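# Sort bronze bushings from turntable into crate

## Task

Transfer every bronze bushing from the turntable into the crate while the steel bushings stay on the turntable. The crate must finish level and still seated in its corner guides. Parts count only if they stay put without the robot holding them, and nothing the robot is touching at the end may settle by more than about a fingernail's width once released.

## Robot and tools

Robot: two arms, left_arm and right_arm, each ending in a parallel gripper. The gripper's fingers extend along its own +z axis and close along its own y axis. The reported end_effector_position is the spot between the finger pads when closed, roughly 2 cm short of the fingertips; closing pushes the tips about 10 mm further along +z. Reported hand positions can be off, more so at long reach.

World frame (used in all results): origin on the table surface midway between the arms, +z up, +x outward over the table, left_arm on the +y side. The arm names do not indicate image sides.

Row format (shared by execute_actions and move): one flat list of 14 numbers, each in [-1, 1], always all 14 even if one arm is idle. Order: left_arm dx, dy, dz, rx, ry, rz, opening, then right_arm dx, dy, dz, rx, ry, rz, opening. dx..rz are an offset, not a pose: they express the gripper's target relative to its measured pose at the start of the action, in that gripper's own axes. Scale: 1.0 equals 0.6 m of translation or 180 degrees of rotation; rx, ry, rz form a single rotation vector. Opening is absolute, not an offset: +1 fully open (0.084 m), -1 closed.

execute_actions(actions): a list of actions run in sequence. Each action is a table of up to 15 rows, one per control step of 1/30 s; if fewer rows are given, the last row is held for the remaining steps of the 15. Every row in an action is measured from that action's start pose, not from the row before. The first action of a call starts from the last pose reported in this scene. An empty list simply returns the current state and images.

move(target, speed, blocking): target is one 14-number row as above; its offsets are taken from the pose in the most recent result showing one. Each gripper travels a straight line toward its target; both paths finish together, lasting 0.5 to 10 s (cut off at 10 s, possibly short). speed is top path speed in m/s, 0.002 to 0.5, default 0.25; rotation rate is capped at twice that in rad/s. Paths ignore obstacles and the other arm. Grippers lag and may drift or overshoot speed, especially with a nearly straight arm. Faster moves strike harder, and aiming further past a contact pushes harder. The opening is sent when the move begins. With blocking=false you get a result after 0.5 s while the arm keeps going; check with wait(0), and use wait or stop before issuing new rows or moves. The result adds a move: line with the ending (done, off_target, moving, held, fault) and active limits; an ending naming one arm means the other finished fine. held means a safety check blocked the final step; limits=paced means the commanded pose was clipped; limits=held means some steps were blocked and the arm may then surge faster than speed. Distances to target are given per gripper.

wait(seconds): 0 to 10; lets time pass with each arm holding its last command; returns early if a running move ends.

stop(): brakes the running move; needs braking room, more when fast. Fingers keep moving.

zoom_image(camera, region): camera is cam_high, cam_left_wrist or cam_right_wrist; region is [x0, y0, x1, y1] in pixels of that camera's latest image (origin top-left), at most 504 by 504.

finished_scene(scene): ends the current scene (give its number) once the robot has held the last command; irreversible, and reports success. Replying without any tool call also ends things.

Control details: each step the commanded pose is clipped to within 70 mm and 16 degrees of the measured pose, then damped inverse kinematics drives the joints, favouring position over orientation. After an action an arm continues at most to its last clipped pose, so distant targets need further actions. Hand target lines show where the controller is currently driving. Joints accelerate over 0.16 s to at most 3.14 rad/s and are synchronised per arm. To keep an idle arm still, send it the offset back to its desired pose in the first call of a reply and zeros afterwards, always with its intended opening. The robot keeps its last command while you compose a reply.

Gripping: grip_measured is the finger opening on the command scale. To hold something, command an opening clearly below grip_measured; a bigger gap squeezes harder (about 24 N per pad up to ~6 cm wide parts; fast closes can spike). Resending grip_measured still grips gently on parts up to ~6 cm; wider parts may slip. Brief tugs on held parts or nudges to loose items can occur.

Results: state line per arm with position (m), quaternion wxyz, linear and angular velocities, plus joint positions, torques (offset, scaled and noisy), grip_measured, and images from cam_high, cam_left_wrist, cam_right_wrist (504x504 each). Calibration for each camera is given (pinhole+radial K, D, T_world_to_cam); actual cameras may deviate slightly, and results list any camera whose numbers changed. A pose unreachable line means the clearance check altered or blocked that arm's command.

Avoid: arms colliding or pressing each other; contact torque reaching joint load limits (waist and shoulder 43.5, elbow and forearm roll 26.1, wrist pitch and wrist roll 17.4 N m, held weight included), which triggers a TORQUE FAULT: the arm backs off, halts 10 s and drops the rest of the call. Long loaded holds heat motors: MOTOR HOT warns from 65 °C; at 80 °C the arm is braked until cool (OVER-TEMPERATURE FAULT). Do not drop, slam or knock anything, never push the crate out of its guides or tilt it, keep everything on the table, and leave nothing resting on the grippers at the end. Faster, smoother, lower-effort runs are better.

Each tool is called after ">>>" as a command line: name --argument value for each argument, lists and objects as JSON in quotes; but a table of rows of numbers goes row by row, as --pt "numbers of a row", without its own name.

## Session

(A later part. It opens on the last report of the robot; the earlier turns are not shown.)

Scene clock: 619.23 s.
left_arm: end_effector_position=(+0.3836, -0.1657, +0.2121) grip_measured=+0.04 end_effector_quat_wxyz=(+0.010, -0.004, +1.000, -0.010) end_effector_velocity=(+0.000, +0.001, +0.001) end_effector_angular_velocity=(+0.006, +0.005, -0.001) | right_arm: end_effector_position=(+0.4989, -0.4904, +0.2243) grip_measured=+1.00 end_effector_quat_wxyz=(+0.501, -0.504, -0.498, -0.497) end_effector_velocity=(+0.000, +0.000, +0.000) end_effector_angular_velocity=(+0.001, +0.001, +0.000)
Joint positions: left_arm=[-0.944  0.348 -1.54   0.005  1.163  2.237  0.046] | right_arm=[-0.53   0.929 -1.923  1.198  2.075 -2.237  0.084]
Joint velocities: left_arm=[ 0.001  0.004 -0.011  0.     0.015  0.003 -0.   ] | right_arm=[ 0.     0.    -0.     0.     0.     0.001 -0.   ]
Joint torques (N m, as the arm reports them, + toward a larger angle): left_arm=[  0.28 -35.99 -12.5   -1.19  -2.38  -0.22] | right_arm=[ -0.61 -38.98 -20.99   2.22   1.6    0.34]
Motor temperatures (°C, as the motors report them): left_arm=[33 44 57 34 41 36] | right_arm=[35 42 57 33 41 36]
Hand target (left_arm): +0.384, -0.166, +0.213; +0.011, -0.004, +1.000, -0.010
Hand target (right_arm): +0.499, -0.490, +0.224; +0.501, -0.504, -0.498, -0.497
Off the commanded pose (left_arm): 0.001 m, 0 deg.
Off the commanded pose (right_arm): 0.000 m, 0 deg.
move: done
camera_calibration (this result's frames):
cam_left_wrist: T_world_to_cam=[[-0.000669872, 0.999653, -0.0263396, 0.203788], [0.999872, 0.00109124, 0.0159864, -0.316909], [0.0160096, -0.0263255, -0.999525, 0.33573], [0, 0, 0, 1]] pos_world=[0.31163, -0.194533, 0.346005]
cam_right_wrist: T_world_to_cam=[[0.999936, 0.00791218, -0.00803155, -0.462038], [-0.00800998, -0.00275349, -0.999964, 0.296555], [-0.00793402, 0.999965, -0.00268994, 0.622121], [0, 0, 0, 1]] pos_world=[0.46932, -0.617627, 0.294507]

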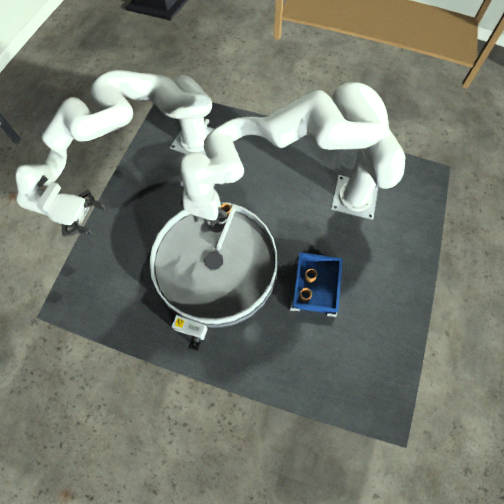

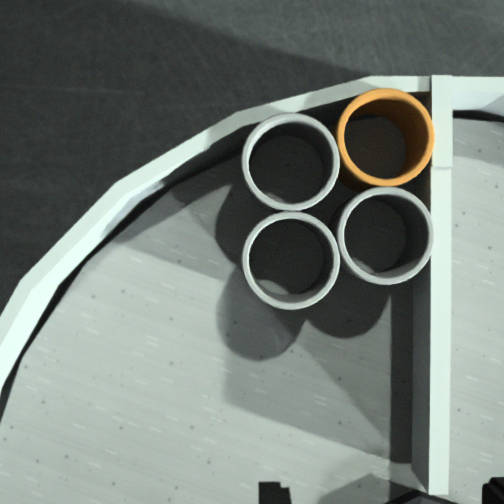

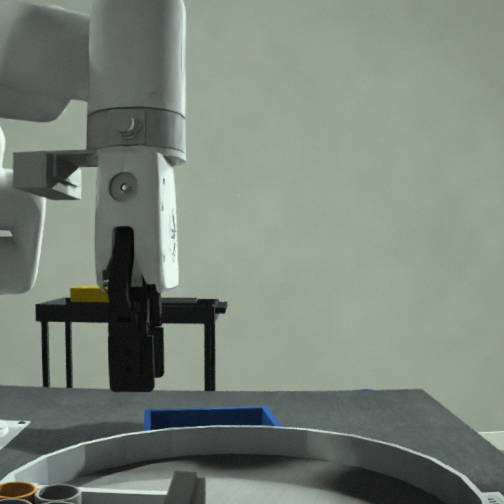

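>>> move --target '[0.048,-0.092,0.135,0,0,0.25,0.0,0,0,0,0,0,0,1]' --speed 0.1

>>> move --target '[0,0,0.057,0,0,0,0.0,0,0,0,0,0,0,1]' --speed 0.03

Scene clock: 638.43 s.
left_arm: end_effector_position=(+0.3570, -0.2229, +0.1320) grip_measured=-0.01 end_effector_quat_wxyz=(+0.013, +0.379, +0.925, -0.005) end_effector_velocity=(+0.001, -0.001, +0.001) end_effector_angular_velocity=(-0.003, -0.002, -0.008) | right_arm: end_effector_position=(+0.4989, -0.4904, +0.2243) grip_measured=+1.00 end_effector_quat_wxyz=(+0.501, -0.504, -0.498, -0.497) end_effector_velocity=(+0.000, -0.000, +0.000) end_effector_angular_velocity=(+0.000, -0.001, -0.000)
Joint positions: left_arm=[-1.038  0.528 -1.573  0.008  1.018  2.926  0.044] | right_arm=[-0.53   0.929 -1.923  1.198  2.075 -2.237  0.084]
Joint velocities: left_arm=[-0.     0.001 -0.003 -0.001 -0.001  0.008 -0.   ] | right_arm=[ 0.     0.    -0.     0.     0.    -0.001  0.   ]
Joint torques (N m, as the arm reports them, + toward a larger angle): left_arm=[  0.95 -38.63 -11.93  -1.03  -2.01   0.15] | right_arm=[ -0.58 -38.85 -21.04   2.27   1.5    0.19]
Motor temperatures (°C, as the motors report them): left_arm=[33 45 57 34 40 36] | right_arm=[35 42 57 33 41 36]
Hand target (left_arm): +0.357, -0.223, +0.132; +0.013, +0.379, +0.925, -0.005
Hand target (right_arm): +0.499, -0.490, +0.224; +0.501, -0.504, -0.498, -0.497
Off the commanded pose (left_arm): 0.000 m, 0 deg.
Off the commanded pose (right_arm): 0.000 m, 0 deg.
move: done
camera_calibration (this result's frames):
cam_left_wrist: T_world_to_cam=[[0.706207, 0.707979, -0.00615893, -0.0611672], [0.707896, -0.705917, 0.0237604, -0.343351], [0.0124742, -0.0211396, -0.999699, 0.256983], [0, 0, 0, 1]] pos_world=[0.283048, -0.193639, 0.264687]
cam_right_wrist: T_world_to_cam=[[0.999936, 0.00791222, -0.00803146, -0.462038], [-0.00800989, -0.00275355, -0.999964, 0.296555], [-0.00793405, 0.999965, -0.00269, 0.622121], [0, 0, 0, 1]] pos_world=[0.46932, -0.617627, 0.294507]

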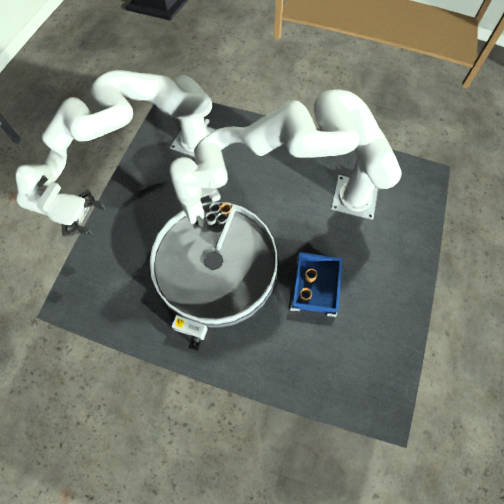

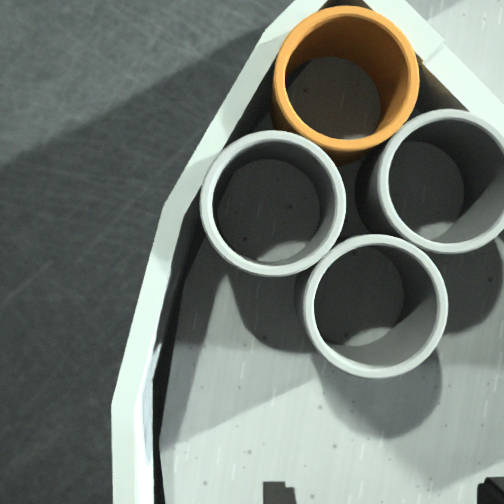

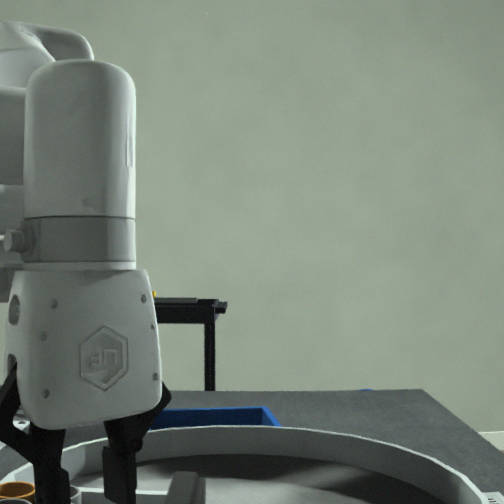

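Scene clock: 639.87 s.
left_arm: end_effector_position=(+0.3577, -0.2237, +0.0980) grip_measured=-0.01 end_effector_quat_wxyz=(+0.013, +0.379, +0.925, -0.005) end_effector_velocity=(-0.000, -0.003, +0.001) end_effector_angular_velocity=(-0.006, -0.004, -0.002) | right_arm: end_effector_position=(+0.4989, -0.4904, +0.2243) grip_measured=+1.00 end_effector_quat_wxyz=(+0.501, -0.504, -0.498, -0.497) end_effector_velocity=(-0.000, +0.000, +0.001) end_effector_angular_velocity=(+0.003, -0.003, +0.001)
Joint positions: left_arm=[-1.038  0.574 -1.544  0.008  0.942  2.926  0.044] | right_arm=[-0.53   0.929 -1.923  1.198  2.075 -2.237  0.084]
Joint velocities: left_arm=[-0.003 -0.    -0.002  0.    -0.005 -0.001  0.   ] | right_arm=[ 0.     0.     0.     0.002  0.002 -0.002 -0.   ]
Joint torques (N m, as the arm reports them, + toward a larger angle): left_arm=[  0.07 -39.13 -11.99  -1.15  -1.8   -0.04] | right_arm=[ -0.64 -39.07 -21.07   2.13   1.58   0.27]
Motor temperatures (°C, as the motors report them): left_arm=[33 45 57 34 40 36] | right_arm=[35 42 57 33 41 36]
Hand target (left_arm): +0.358, -0.224, +0.098; +0.013, +0.379, +0.925, -0.005
Hand target (right_arm): +0.499, -0.490, +0.224; +0.501, -0.504, -0.498, -0.497
Off the commanded pose (left_arm): 0.000 m, 0 deg.
Off the commanded pose (right_arm): 0.000 m, 0 deg.
move: done
camera_calibration (this result's frames):
cam_left_wrist: T_world_to_cam=[[0.706281, 0.707904, -0.00625244, -0.0613514], [0.707821, -0.705988, 0.0238863, -0.34362], [0.0124951, -0.0212961, -0.999695, 0.222963], [0, 0, 0, 1]] pos_world=[0.283767, -0.194413, 0.23072]
cam_right_wrist: T_world_to_cam=[[0.999936, 0.00791223, -0.00803149, -0.462038], [-0.00800992, -0.00275346, -0.999964, 0.296555], [-0.00793406, 0.999965, -0.00268991, 0.622121], [0, 0, 0, 1]] pos_world=[0.46932, -0.617627, 0.294507]

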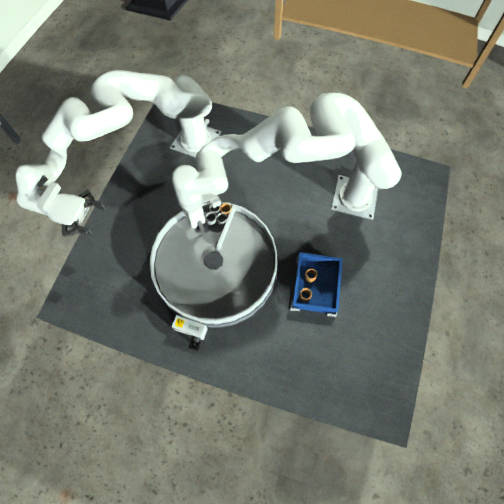

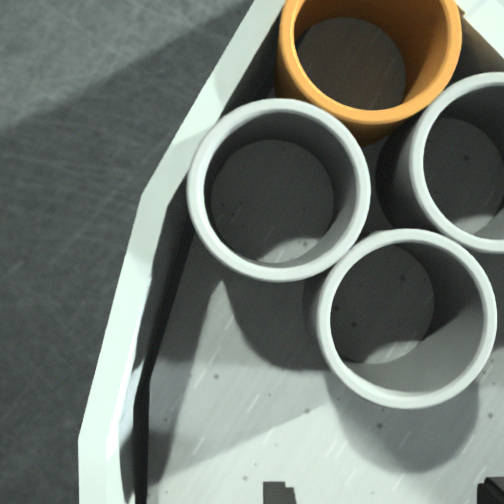

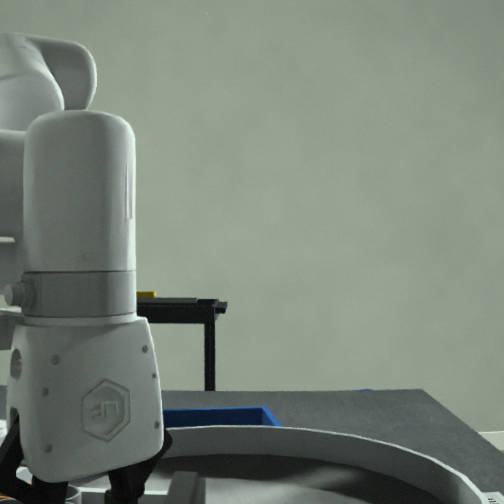

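>>> move --target '[0.063,0.006,0,0,0,0,0.0,0,0,0,0,0,0,1]' --speed 0.02

Scene clock: 648.97 s.
left_arm: end_effector_position=(+0.3333, -0.1947, +0.0968) grip_measured=-0.01 end_effector_quat_wxyz=(+0.013, +0.379, +0.925, -0.005) end_effector_velocity=(-0.001, +0.000, +0.000) end_effector_angular_velocity=(-0.001, -0.001, +0.000) | right_arm: end_effector_position=(+0.4989, -0.4904, +0.2243) grip_measured=+1.00 end_effector_quat_wxyz=(+0.501, -0.504, -0.498, -0.497) end_effector_velocity=(-0.000, +0.000, +0.000) end_effector_angular_velocity=(-0.000, +0.001, +0.001)
Joint positions: left_arm=[-1.046  0.452 -1.347  0.009  0.868  2.918  0.044] | right_arm=[-0.53   0.929 -1.923  1.198  2.075 -2.237  0.084]
Joint velocities: left_arm=[-0.001 -0.004  0.005  0.001 -0.002 -0.001 -0.   ] | right_arm=[-0.    -0.001  0.    -0.001  0.001  0.001 -0.   ]
Joint torques (N m, as the arm reports them, + toward a larger angle): left_arm=[ -0.2  -36.43 -11.69  -1.06  -1.92  -0.13] | right_arm=[ -0.82 -38.89 -21.16   2.37   1.58   0.31]
Motor temperatures (°C, as the motors report them): left_arm=[33 45 57 34 40 36] | right_arm=[35 42 57 33 41 36]
Hand target (left_arm): +0.333, -0.195, +0.097; +0.013, +0.379, +0.925, -0.005
Hand target (right_arm): +0.499, -0.490, +0.224; +0.501, -0.504, -0.498, -0.497
Off the commanded pose (left_arm): 0.000 m, 0 deg.
Off the commanded pose (right_arm): 0.000 m, 0 deg.
move: done
camera_calibration (this result's frames):
cam_left_wrist: T_world_to_cam=[[0.706348, 0.707836, -0.00632861, -0.0647021], [0.707755, -0.706054, 0.0238719, -0.305887], [0.0124291, -0.021341, -0.999695, 0.222733], [0, 0, 0, 1]] pos_world=[0.259427, -0.165421, 0.229557]
cam_right_wrist: T_world_to_cam=[[0.999936, 0.00791225, -0.00803138, -0.462038], [-0.00800981, -0.00275356, -0.999964, 0.296555], [-0.00793408, 0.999965, -0.00269001, 0.622121], [0, 0, 0, 1]] pos_world=[0.46932, -0.617627, 0.294507]

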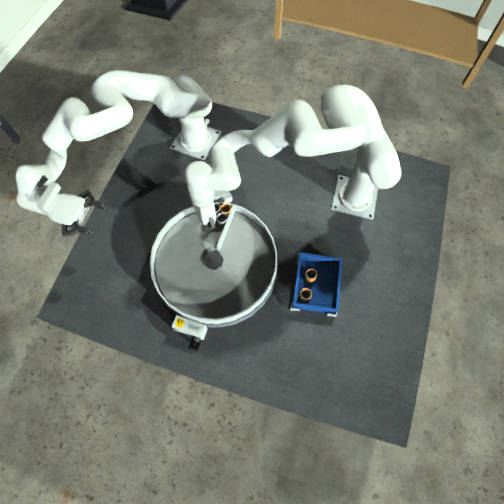

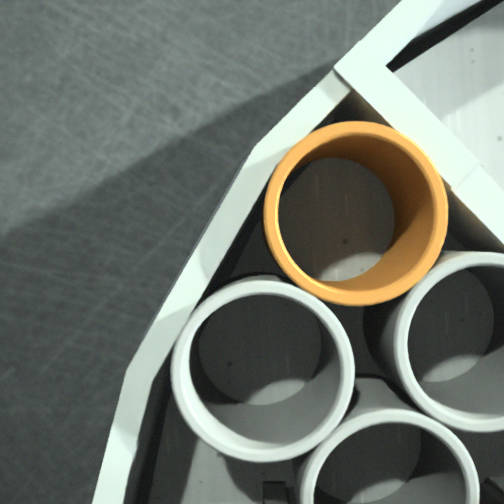

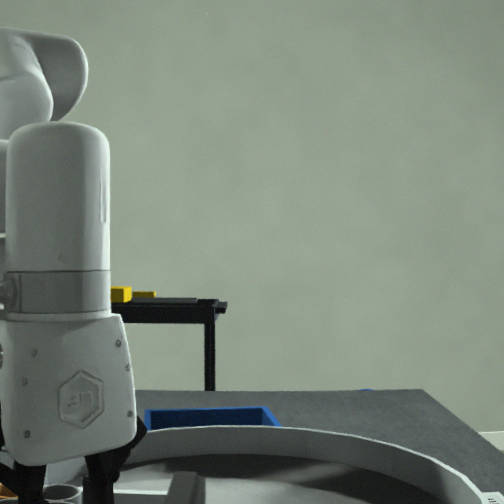

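No resistance. Close on steel2 and drag it back along the turntable floor.

>>> move --target '[0,0,0,0,0,0,-1,0,0,0,0,0,0,1]' --speed 0.02

>>> move --target '[-0.15,0,0,0,0,0,-1,0,0,0,0,0,0,1]' --speed 0.03

Scene clock: 654.53 s.
left_arm: end_effector_position=(+0.3334, -0.1949, +0.0971) grip_measured=-0.15 end_effector_quat_wxyz=(+0.014, +0.379, +0.925, -0.005) end_effector_velocity=(+0.000, +0.000, +0.000) end_effector_angular_velocity=(+0.000, +0.000, +0.001) | right_arm: end_effector_position=(+0.4989, -0.4904, +0.2243) grip_measured=+1.00 end_effector_quat_wxyz=(+0.501, -0.504, -0.498, -0.497) end_effector_velocity=(+0.000, -0.000, -0.000) end_effector_angular_velocity=(-0.000, -0.001, -0.001)
Joint positions: left_arm=[-1.046  0.451 -1.348  0.009  0.868  2.918  0.037] | right_arm=[-0.53   0.929 -1.923  1.198  2.075 -2.237  0.084]
Joint velocities: left_arm=[ 0.     0.    -0.001  0.     0.001 -0.001  0.   ] | right_arm=[ 0.     0.     0.     0.    -0.001 -0.001  0.   ]
Joint torques (N m, as the arm reports them, + toward a larger angle): left_arm=[  1.9  -34.99 -10.44  -0.71  -1.08   0.22] | right_arm=[ -0.54 -39.07 -21.09   2.32   1.52   0.32]
Motor temperatures (°C, as the motors report them): left_arm=[33 45 57 34 40 36] | right_arm=[35 42 57 33 41 36]
Hand target (left_arm): +0.333, -0.195, +0.097; +0.013, +0.379, +0.925, -0.005
Hand target (right_arm): +0.499, -0.490, +0.224; +0.501, -0.504, -0.498, -0.497
Off the commanded pose (left_arm): 0.000 m, 0 deg.
Off the commanded pose (right_arm): 0.000 m, 0 deg.
move: done
camera_calibration (this result's frames):
cam_left_wrist: T_world_to_cam=[[0.706386, 0.707796, -0.00652907, -0.064598], [0.70771, -0.706073, 0.0246432, -0.306179], [0.0128324, -0.0220283, -0.999675, 0.222737], [0, 0, 0, 1]] pos_world=[0.259459, -0.165556, 0.229788]
cam_right_wrist: T_world_to_cam=[[0.999936, 0.00791209, -0.00803159, -0.462038], [-0.00801002, -0.00275344, -0.999964, 0.296555], [-0.00793392, 0.999965, -0.00268989, 0.622121], [0, 0, 0, 1]] pos_world=[0.46932, -0.617627, 0.294507]

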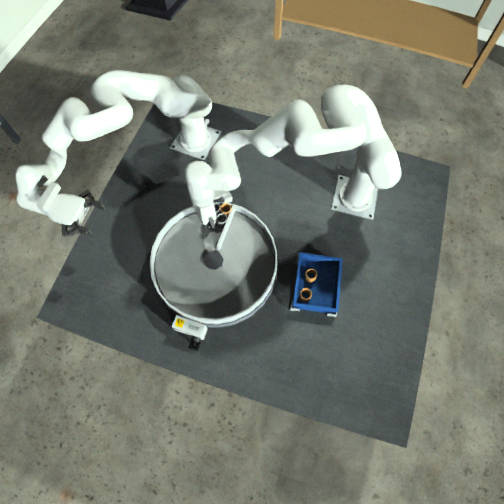

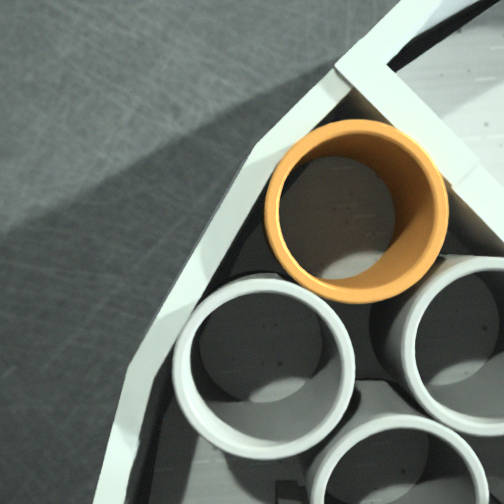

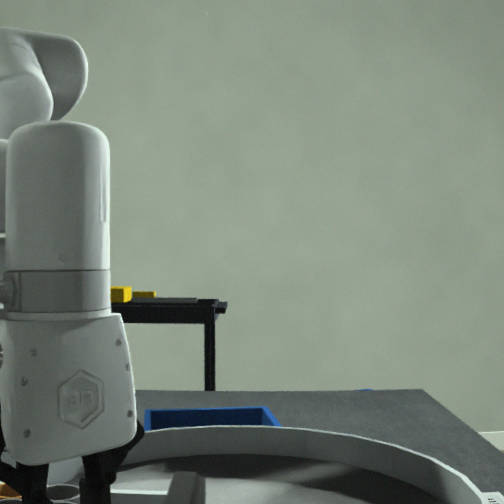

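Scene clock: 657.87 s.
left_arm: end_effector_position=(+0.3975, -0.2580, +0.1000) grip_measured=-0.15 end_effector_quat_wxyz=(+0.014, +0.379, +0.925, -0.005) end_effector_velocity=(+0.002, -0.000, +0.000) end_effector_angular_velocity=(+0.001, +0.001, +0.002) | right_arm: end_effector_position=(+0.4989, -0.4904, +0.2243) grip_measured=+1.00 end_effector_quat_wxyz=(+0.501, -0.504, -0.498, -0.497) end_effector_velocity=(+0.000, +0.000, +0.000) end_effector_angular_velocity=(+0.001, -0.000, -0.000)
Joint positions: left_arm=[-1.016  0.765 -1.866  0.007  1.072  2.949  0.037] | right_arm=[-0.53   0.929 -1.923  1.198  2.075 -2.237  0.084]
Joint velocities: left_arm=[ 0.002  0.006 -0.012 -0.     0.007  0.     0.   ] | right_arm=[ 0.     0.001 -0.     0.001  0.    -0.    -0.   ]
Joint torques (N m, as the arm reports them, + toward a larger angle): left_arm=[  0.45 -43.95 -12.37  -0.85  -2.49   0.11] | right_arm=[ -0.71 -38.94 -21.21   2.16   1.52   0.29]
Motor temperatures (°C, as the motors report them): left_arm=[33 45 57 34 40 36] | right_arm=[35 42 57 33 41 36]
Hand target (left_arm): +0.398, -0.258, +0.100; +0.014, +0.379, +0.925, -0.005
Hand target (right_arm): +0.499, -0.490, +0.224; +0.501, -0.504, -0.498, -0.497
Off the commanded pose (left_arm): 0.000 m, 0 deg.
Off the commanded pose (right_arm): 0.000 m, 0 deg.
move: done
camera_calibration (this result's frames):
cam_left_wrist: T_world_to_cam=[[0.706202, 0.707982, -0.00634939, -0.0651346], [0.70789, -0.705889, 0.0247581, -0.396123], [0.0130463, -0.0219789, -0.999673, 0.223312], [0, 0, 0, 1]] pos_world=[0.323496, -0.228596, 0.232633]
cam_right_wrist: T_world_to_cam=[[0.999936, 0.0079122, -0.00803182, -0.462038], [-0.00801026, -0.00275344, -0.999964, 0.296555], [-0.00793403, 0.999965, -0.00268988, 0.622121], [0, 0, 0, 1]] pos_world=[0.46932, -0.617627, 0.294507]

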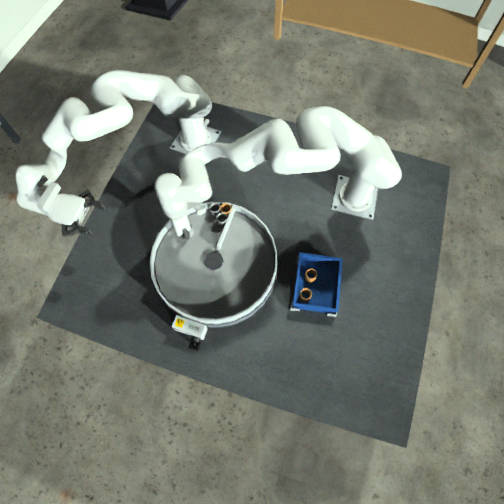

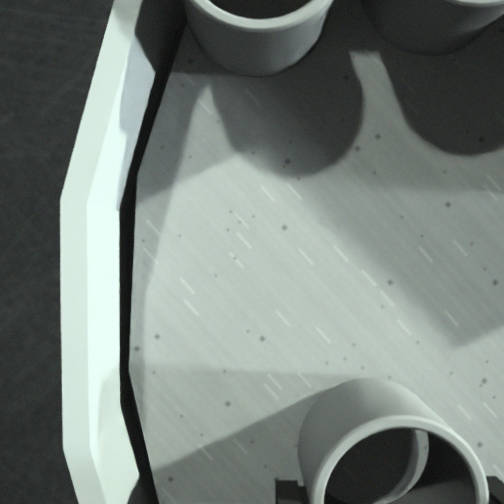

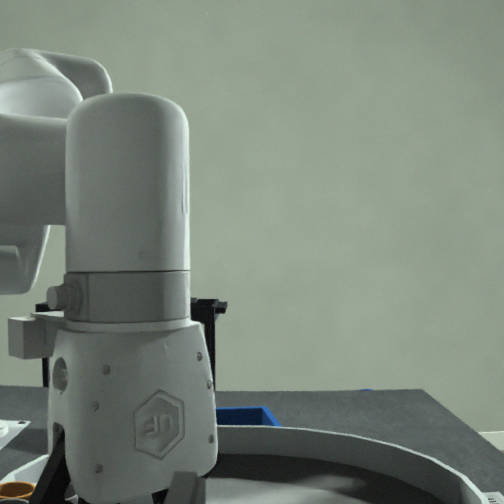

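>>> move --target '[0,0,0.004,0,0,0,0.15,0,0,0,0,0,0,1]' --speed 0.02

>>> move --target '[0,0,-0.18,0,0,-0.25,0.15,0,0,0,0,0,0,1]' --speed 0.1

Scene clock: 663.60 s.
left_arm: end_effector_position=(+0.3975, -0.2580, +0.0976) grip_measured=+0.14 end_effector_quat_wxyz=(+0.014, +0.379, +0.925, -0.005) end_effector_velocity=(-0.001, -0.001, -0.000) end_effector_angular_velocity=(-0.002, -0.001, -0.002) | right_arm: end_effector_position=(+0.4989, -0.4904, +0.2243) grip_measured=+1.00 end_effector_quat_wxyz=(+0.501, -0.504, -0.498, -0.497) end_effector_velocity=(-0.000, +0.000, -0.000) end_effector_angular_velocity=(+0.000, +0.000, +0.001)
Joint positions: left_arm=[-1.016  0.768 -1.865  0.007  1.067  2.949  0.05 ] | right_arm=[-0.53   0.929 -1.923  1.198  2.075 -2.237  0.084]
Joint velocities: left_arm=[-0.002  0.     0.001 -0.    -0.003 -0.     0.   ] | right_arm=[ 0.     0.     0.    -0.001  0.    -0.001  0.   ]
Joint torques (N m, as the arm reports them, + toward a larger angle): left_arm=[  0.29 -43.03 -12.15  -1.15  -2.18  -0.02] | right_arm=[ -0.46 -39.21 -21.02   2.29   1.6    0.41]
Motor temperatures (°C, as the motors report them): left_arm=[33 46 57 34 40 36] | right_arm=[35 42 57 33 41 36]
Hand target (left_arm): +0.398, -0.258, +0.098; +0.014, +0.379, +0.925, -0.005
Hand target (right_arm): +0.499, -0.490, +0.224; +0.501, -0.504, -0.498, -0.497
Off the commanded pose (left_arm): 0.000 m, 0 deg.
Off the commanded pose (right_arm): 0.000 m, 0 deg.
move: done
camera_calibration (this result's frames):
cam_left_wrist: T_world_to_cam=[[0.706207, 0.707977, -0.00634872, -0.0651498], [0.707885, -0.705894, 0.0247359, -0.396135], [0.0130309, -0.0219628, -0.999674, 0.220968], [0, 0, 0, 1]] pos_world=[0.323548, -0.228652, 0.230281]
cam_right_wrist: T_world_to_cam=[[0.999936, 0.00791232, -0.00803176, -0.462037], [-0.00801019, -0.00275363, -0.999964, 0.296555], [-0.00793415, 0.999965, -0.00269008, 0.622121], [0, 0, 0, 1]] pos_world=[0.46932, -0.617627, 0.294507]

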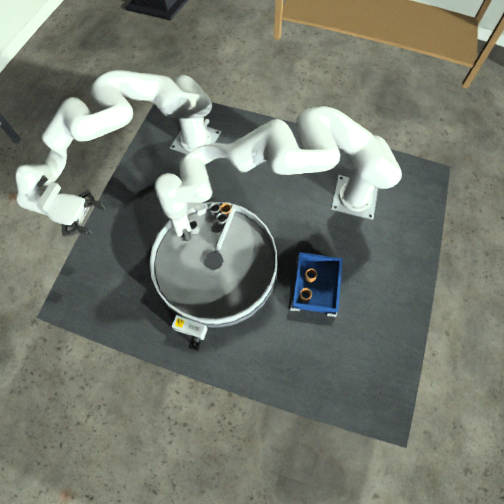

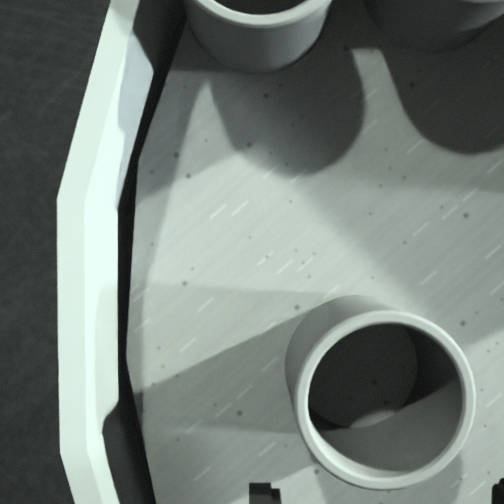

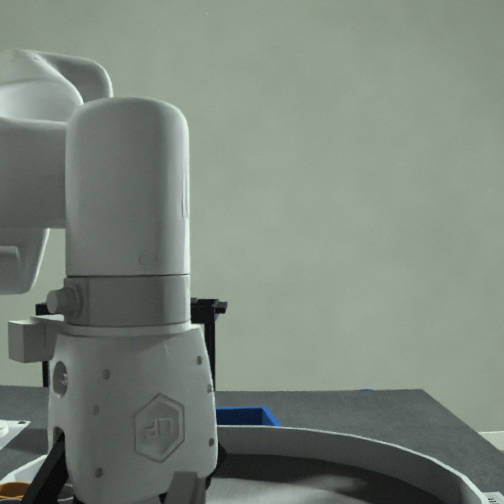

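Scene clock: 667.90 s.
left_arm: end_effector_position=(+0.3952, -0.2555, +0.2053) grip_measured=+0.14 end_effector_quat_wxyz=(+0.011, -0.004, +1.000, -0.010) end_effector_velocity=(-0.000, +0.000, -0.000) end_effector_angular_velocity=(+0.003, +0.002, +0.009) | right_arm: end_effector_position=(+0.4989, -0.4904, +0.2243) grip_measured=+1.00 end_effector_quat_wxyz=(+0.501, -0.504, -0.498, -0.497) end_effector_velocity=(+0.000, -0.000, +0.000) end_effector_angular_velocity=(-0.001, -0.000, -0.001)
Joint positions: left_arm=[-1.017  0.687 -2.039  0.007  1.323  2.165  0.05 ] | right_arm=[-0.53   0.929 -1.923  1.198  2.075 -2.237  0.084]
Joint velocities: left_arm=[ 0.     0.003 -0.004  0.001  0.005 -0.009 -0.   ] | right_arm=[-0.    -0.    -0.001  0.    -0.     0.001 -0.   ]
Joint torques (N m, as the arm reports them, + toward a larger angle): left_arm=[  0.34 -42.83 -12.94  -1.35  -2.25  -0.02] | right_arm=[ -0.52 -38.76 -21.11   2.32   1.54   0.23]
Motor temperatures (°C, as the motors report them): left_arm=[33 46 58 34 40 36] | right_arm=[35 42 57 33 41 36]
Hand target (left_arm): +0.395, -0.256, +0.206; +0.011, -0.005, +1.000, -0.010
Hand target (right_arm): +0.499, -0.490, +0.224; +0.501, -0.504, -0.498, -0.497
Off the commanded pose (left_arm): 0.000 m, 0 deg.
Off the commanded pose (right_arm): 0.000 m, 0 deg.
move: done
camera_calibration (this result's frames):
cam_left_wrist: T_world_to_cam=[[-0.000881442, 0.999627, -0.0272875, 0.293606], [0.999861, 0.00133524, 0.0166164, -0.328411], [0.0166467, -0.0272691, -0.99949, 0.325882], [0, 0, 0, 1]] pos_world=[0.323199, -0.284171, 0.339185]
cam_right_wrist: T_world_to_cam=[[0.999936, 0.00791226, -0.0080319, -0.462038], [-0.00801034, -0.00275352, -0.999964, 0.296555], [-0.00793409, 0.999965, -0.00268996, 0.622121], [0, 0, 0, 1]] pos_world=[0.46932, -0.617627, 0.294507]

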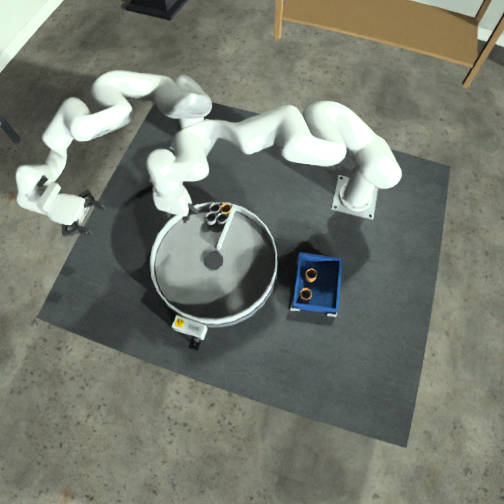

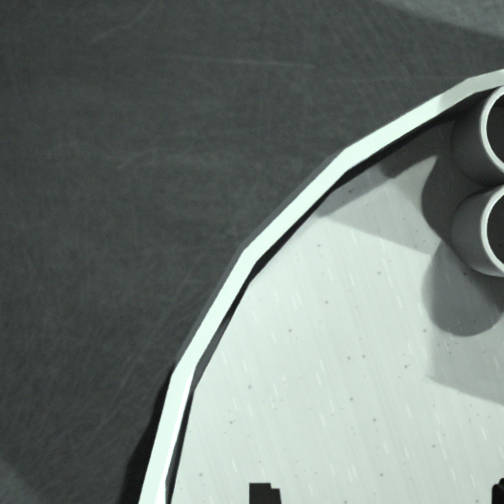

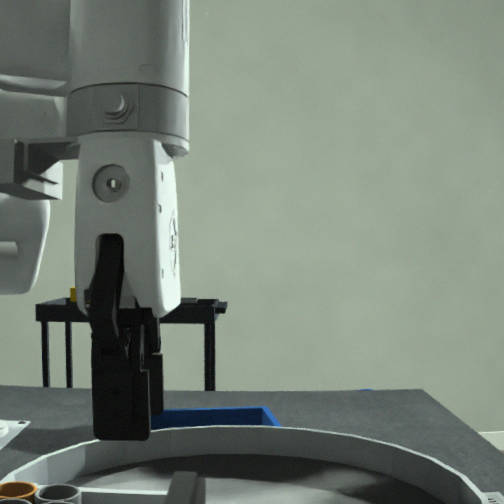

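>>> move --target '[0.019,0.15,-0.011,0,0,0,0.0,0,0,0,0,0,0,1]' --speed 0.15

Scene clock: 680.73 s.
left_arm: end_effector_position=(+0.3829, -0.1657, +0.2093) grip_measured=-0.01 end_effector_quat_wxyz=(+0.010, -0.004, +1.000, -0.010) end_effector_velocity=(-0.000, +0.001, +0.001) end_effector_angular_velocity=(-0.004, -0.003, -0.001) | right_arm: end_effector_position=(+0.4989, -0.4904, +0.2243) grip_measured=+1.00 end_effector_quat_wxyz=(+0.501, -0.504, -0.498, -0.497) end_effector_velocity=(-0.000, +0.000, +0.000) end_effector_angular_velocity=(-0.000, +0.000, +0.000)
Joint positions: left_arm=[-0.945  0.348 -1.531  0.005  1.155  2.237  0.044] | right_arm=[-0.53   0.929 -1.923  1.198  2.075 -2.237  0.084]
Joint velocities: left_arm=[ 0.001 -0.009  0.012 -0.001 -0.008  0.002  0.   ] | right_arm=[-0. -0.  0. -0.  0.  0.  0.]
Joint torques (N m, as the arm reports them, + toward a larger angle): left_arm=[ -0.19 -35.03 -12.41  -1.14  -2.25   0.18] | right_arm=[ -1.02 -38.89 -20.99   2.04   1.6    0.34]
Motor temperatures (°C, as the motors report them): left_arm=[33 46 58 34 40 36] | right_arm=[35 42 57 33 41 36]
Hand target (left_arm): +0.383, -0.165, +0.210; +0.011, -0.004, +1.000, -0.010
Hand target (right_arm): +0.499, -0.490, +0.224; +0.501, -0.504, -0.498, -0.497
Off the commanded pose (left_arm): 0.001 m, 0 deg.
Off the commanded pose (right_arm): 0.000 m, 0 deg.
move: done
camera_calibration (this result's frames):
cam_left_wrist: T_world_to_cam=[[-0.000399956, 0.999645, -0.0266476, 0.203626], [0.99987, 0.000828743, 0.0160819, -0.316222], [0.0160983, -0.0266377, -0.999516, 0.332845], [0, 0, 0, 1]] pos_world=[0.310905, -0.194426, 0.343195]
cam_right_wrist: T_world_to_cam=[[0.999936, 0.00791222, -0.00803204, -0.462037], [-0.00801047, -0.00275343, -0.999964, 0.296555], [-0.00793405, 0.999965, -0.00268987, 0.622121], [0, 0, 0, 1]] pos_world=[0.46932, -0.617627, 0.294507]

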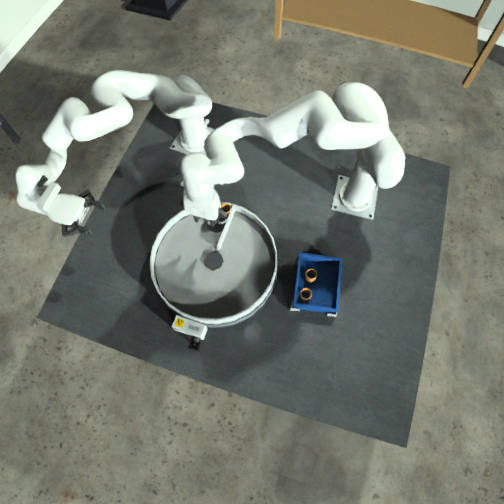

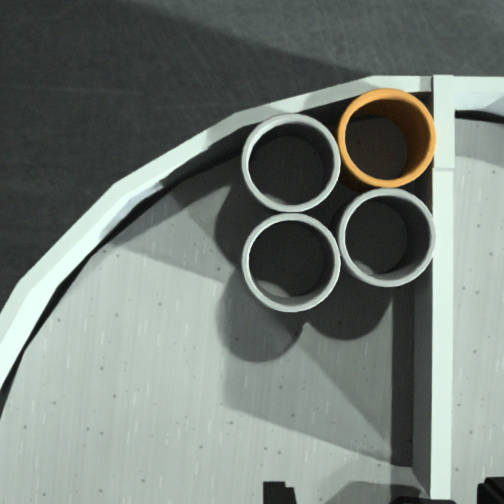

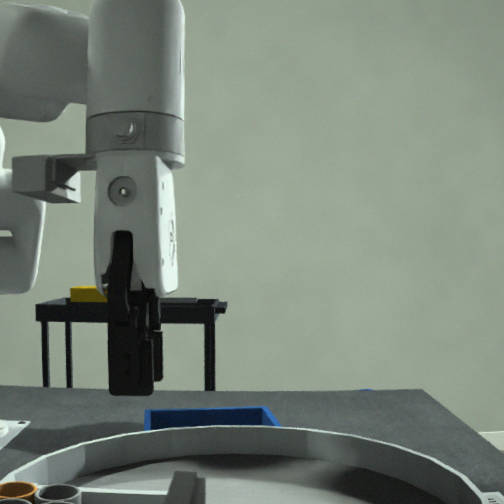

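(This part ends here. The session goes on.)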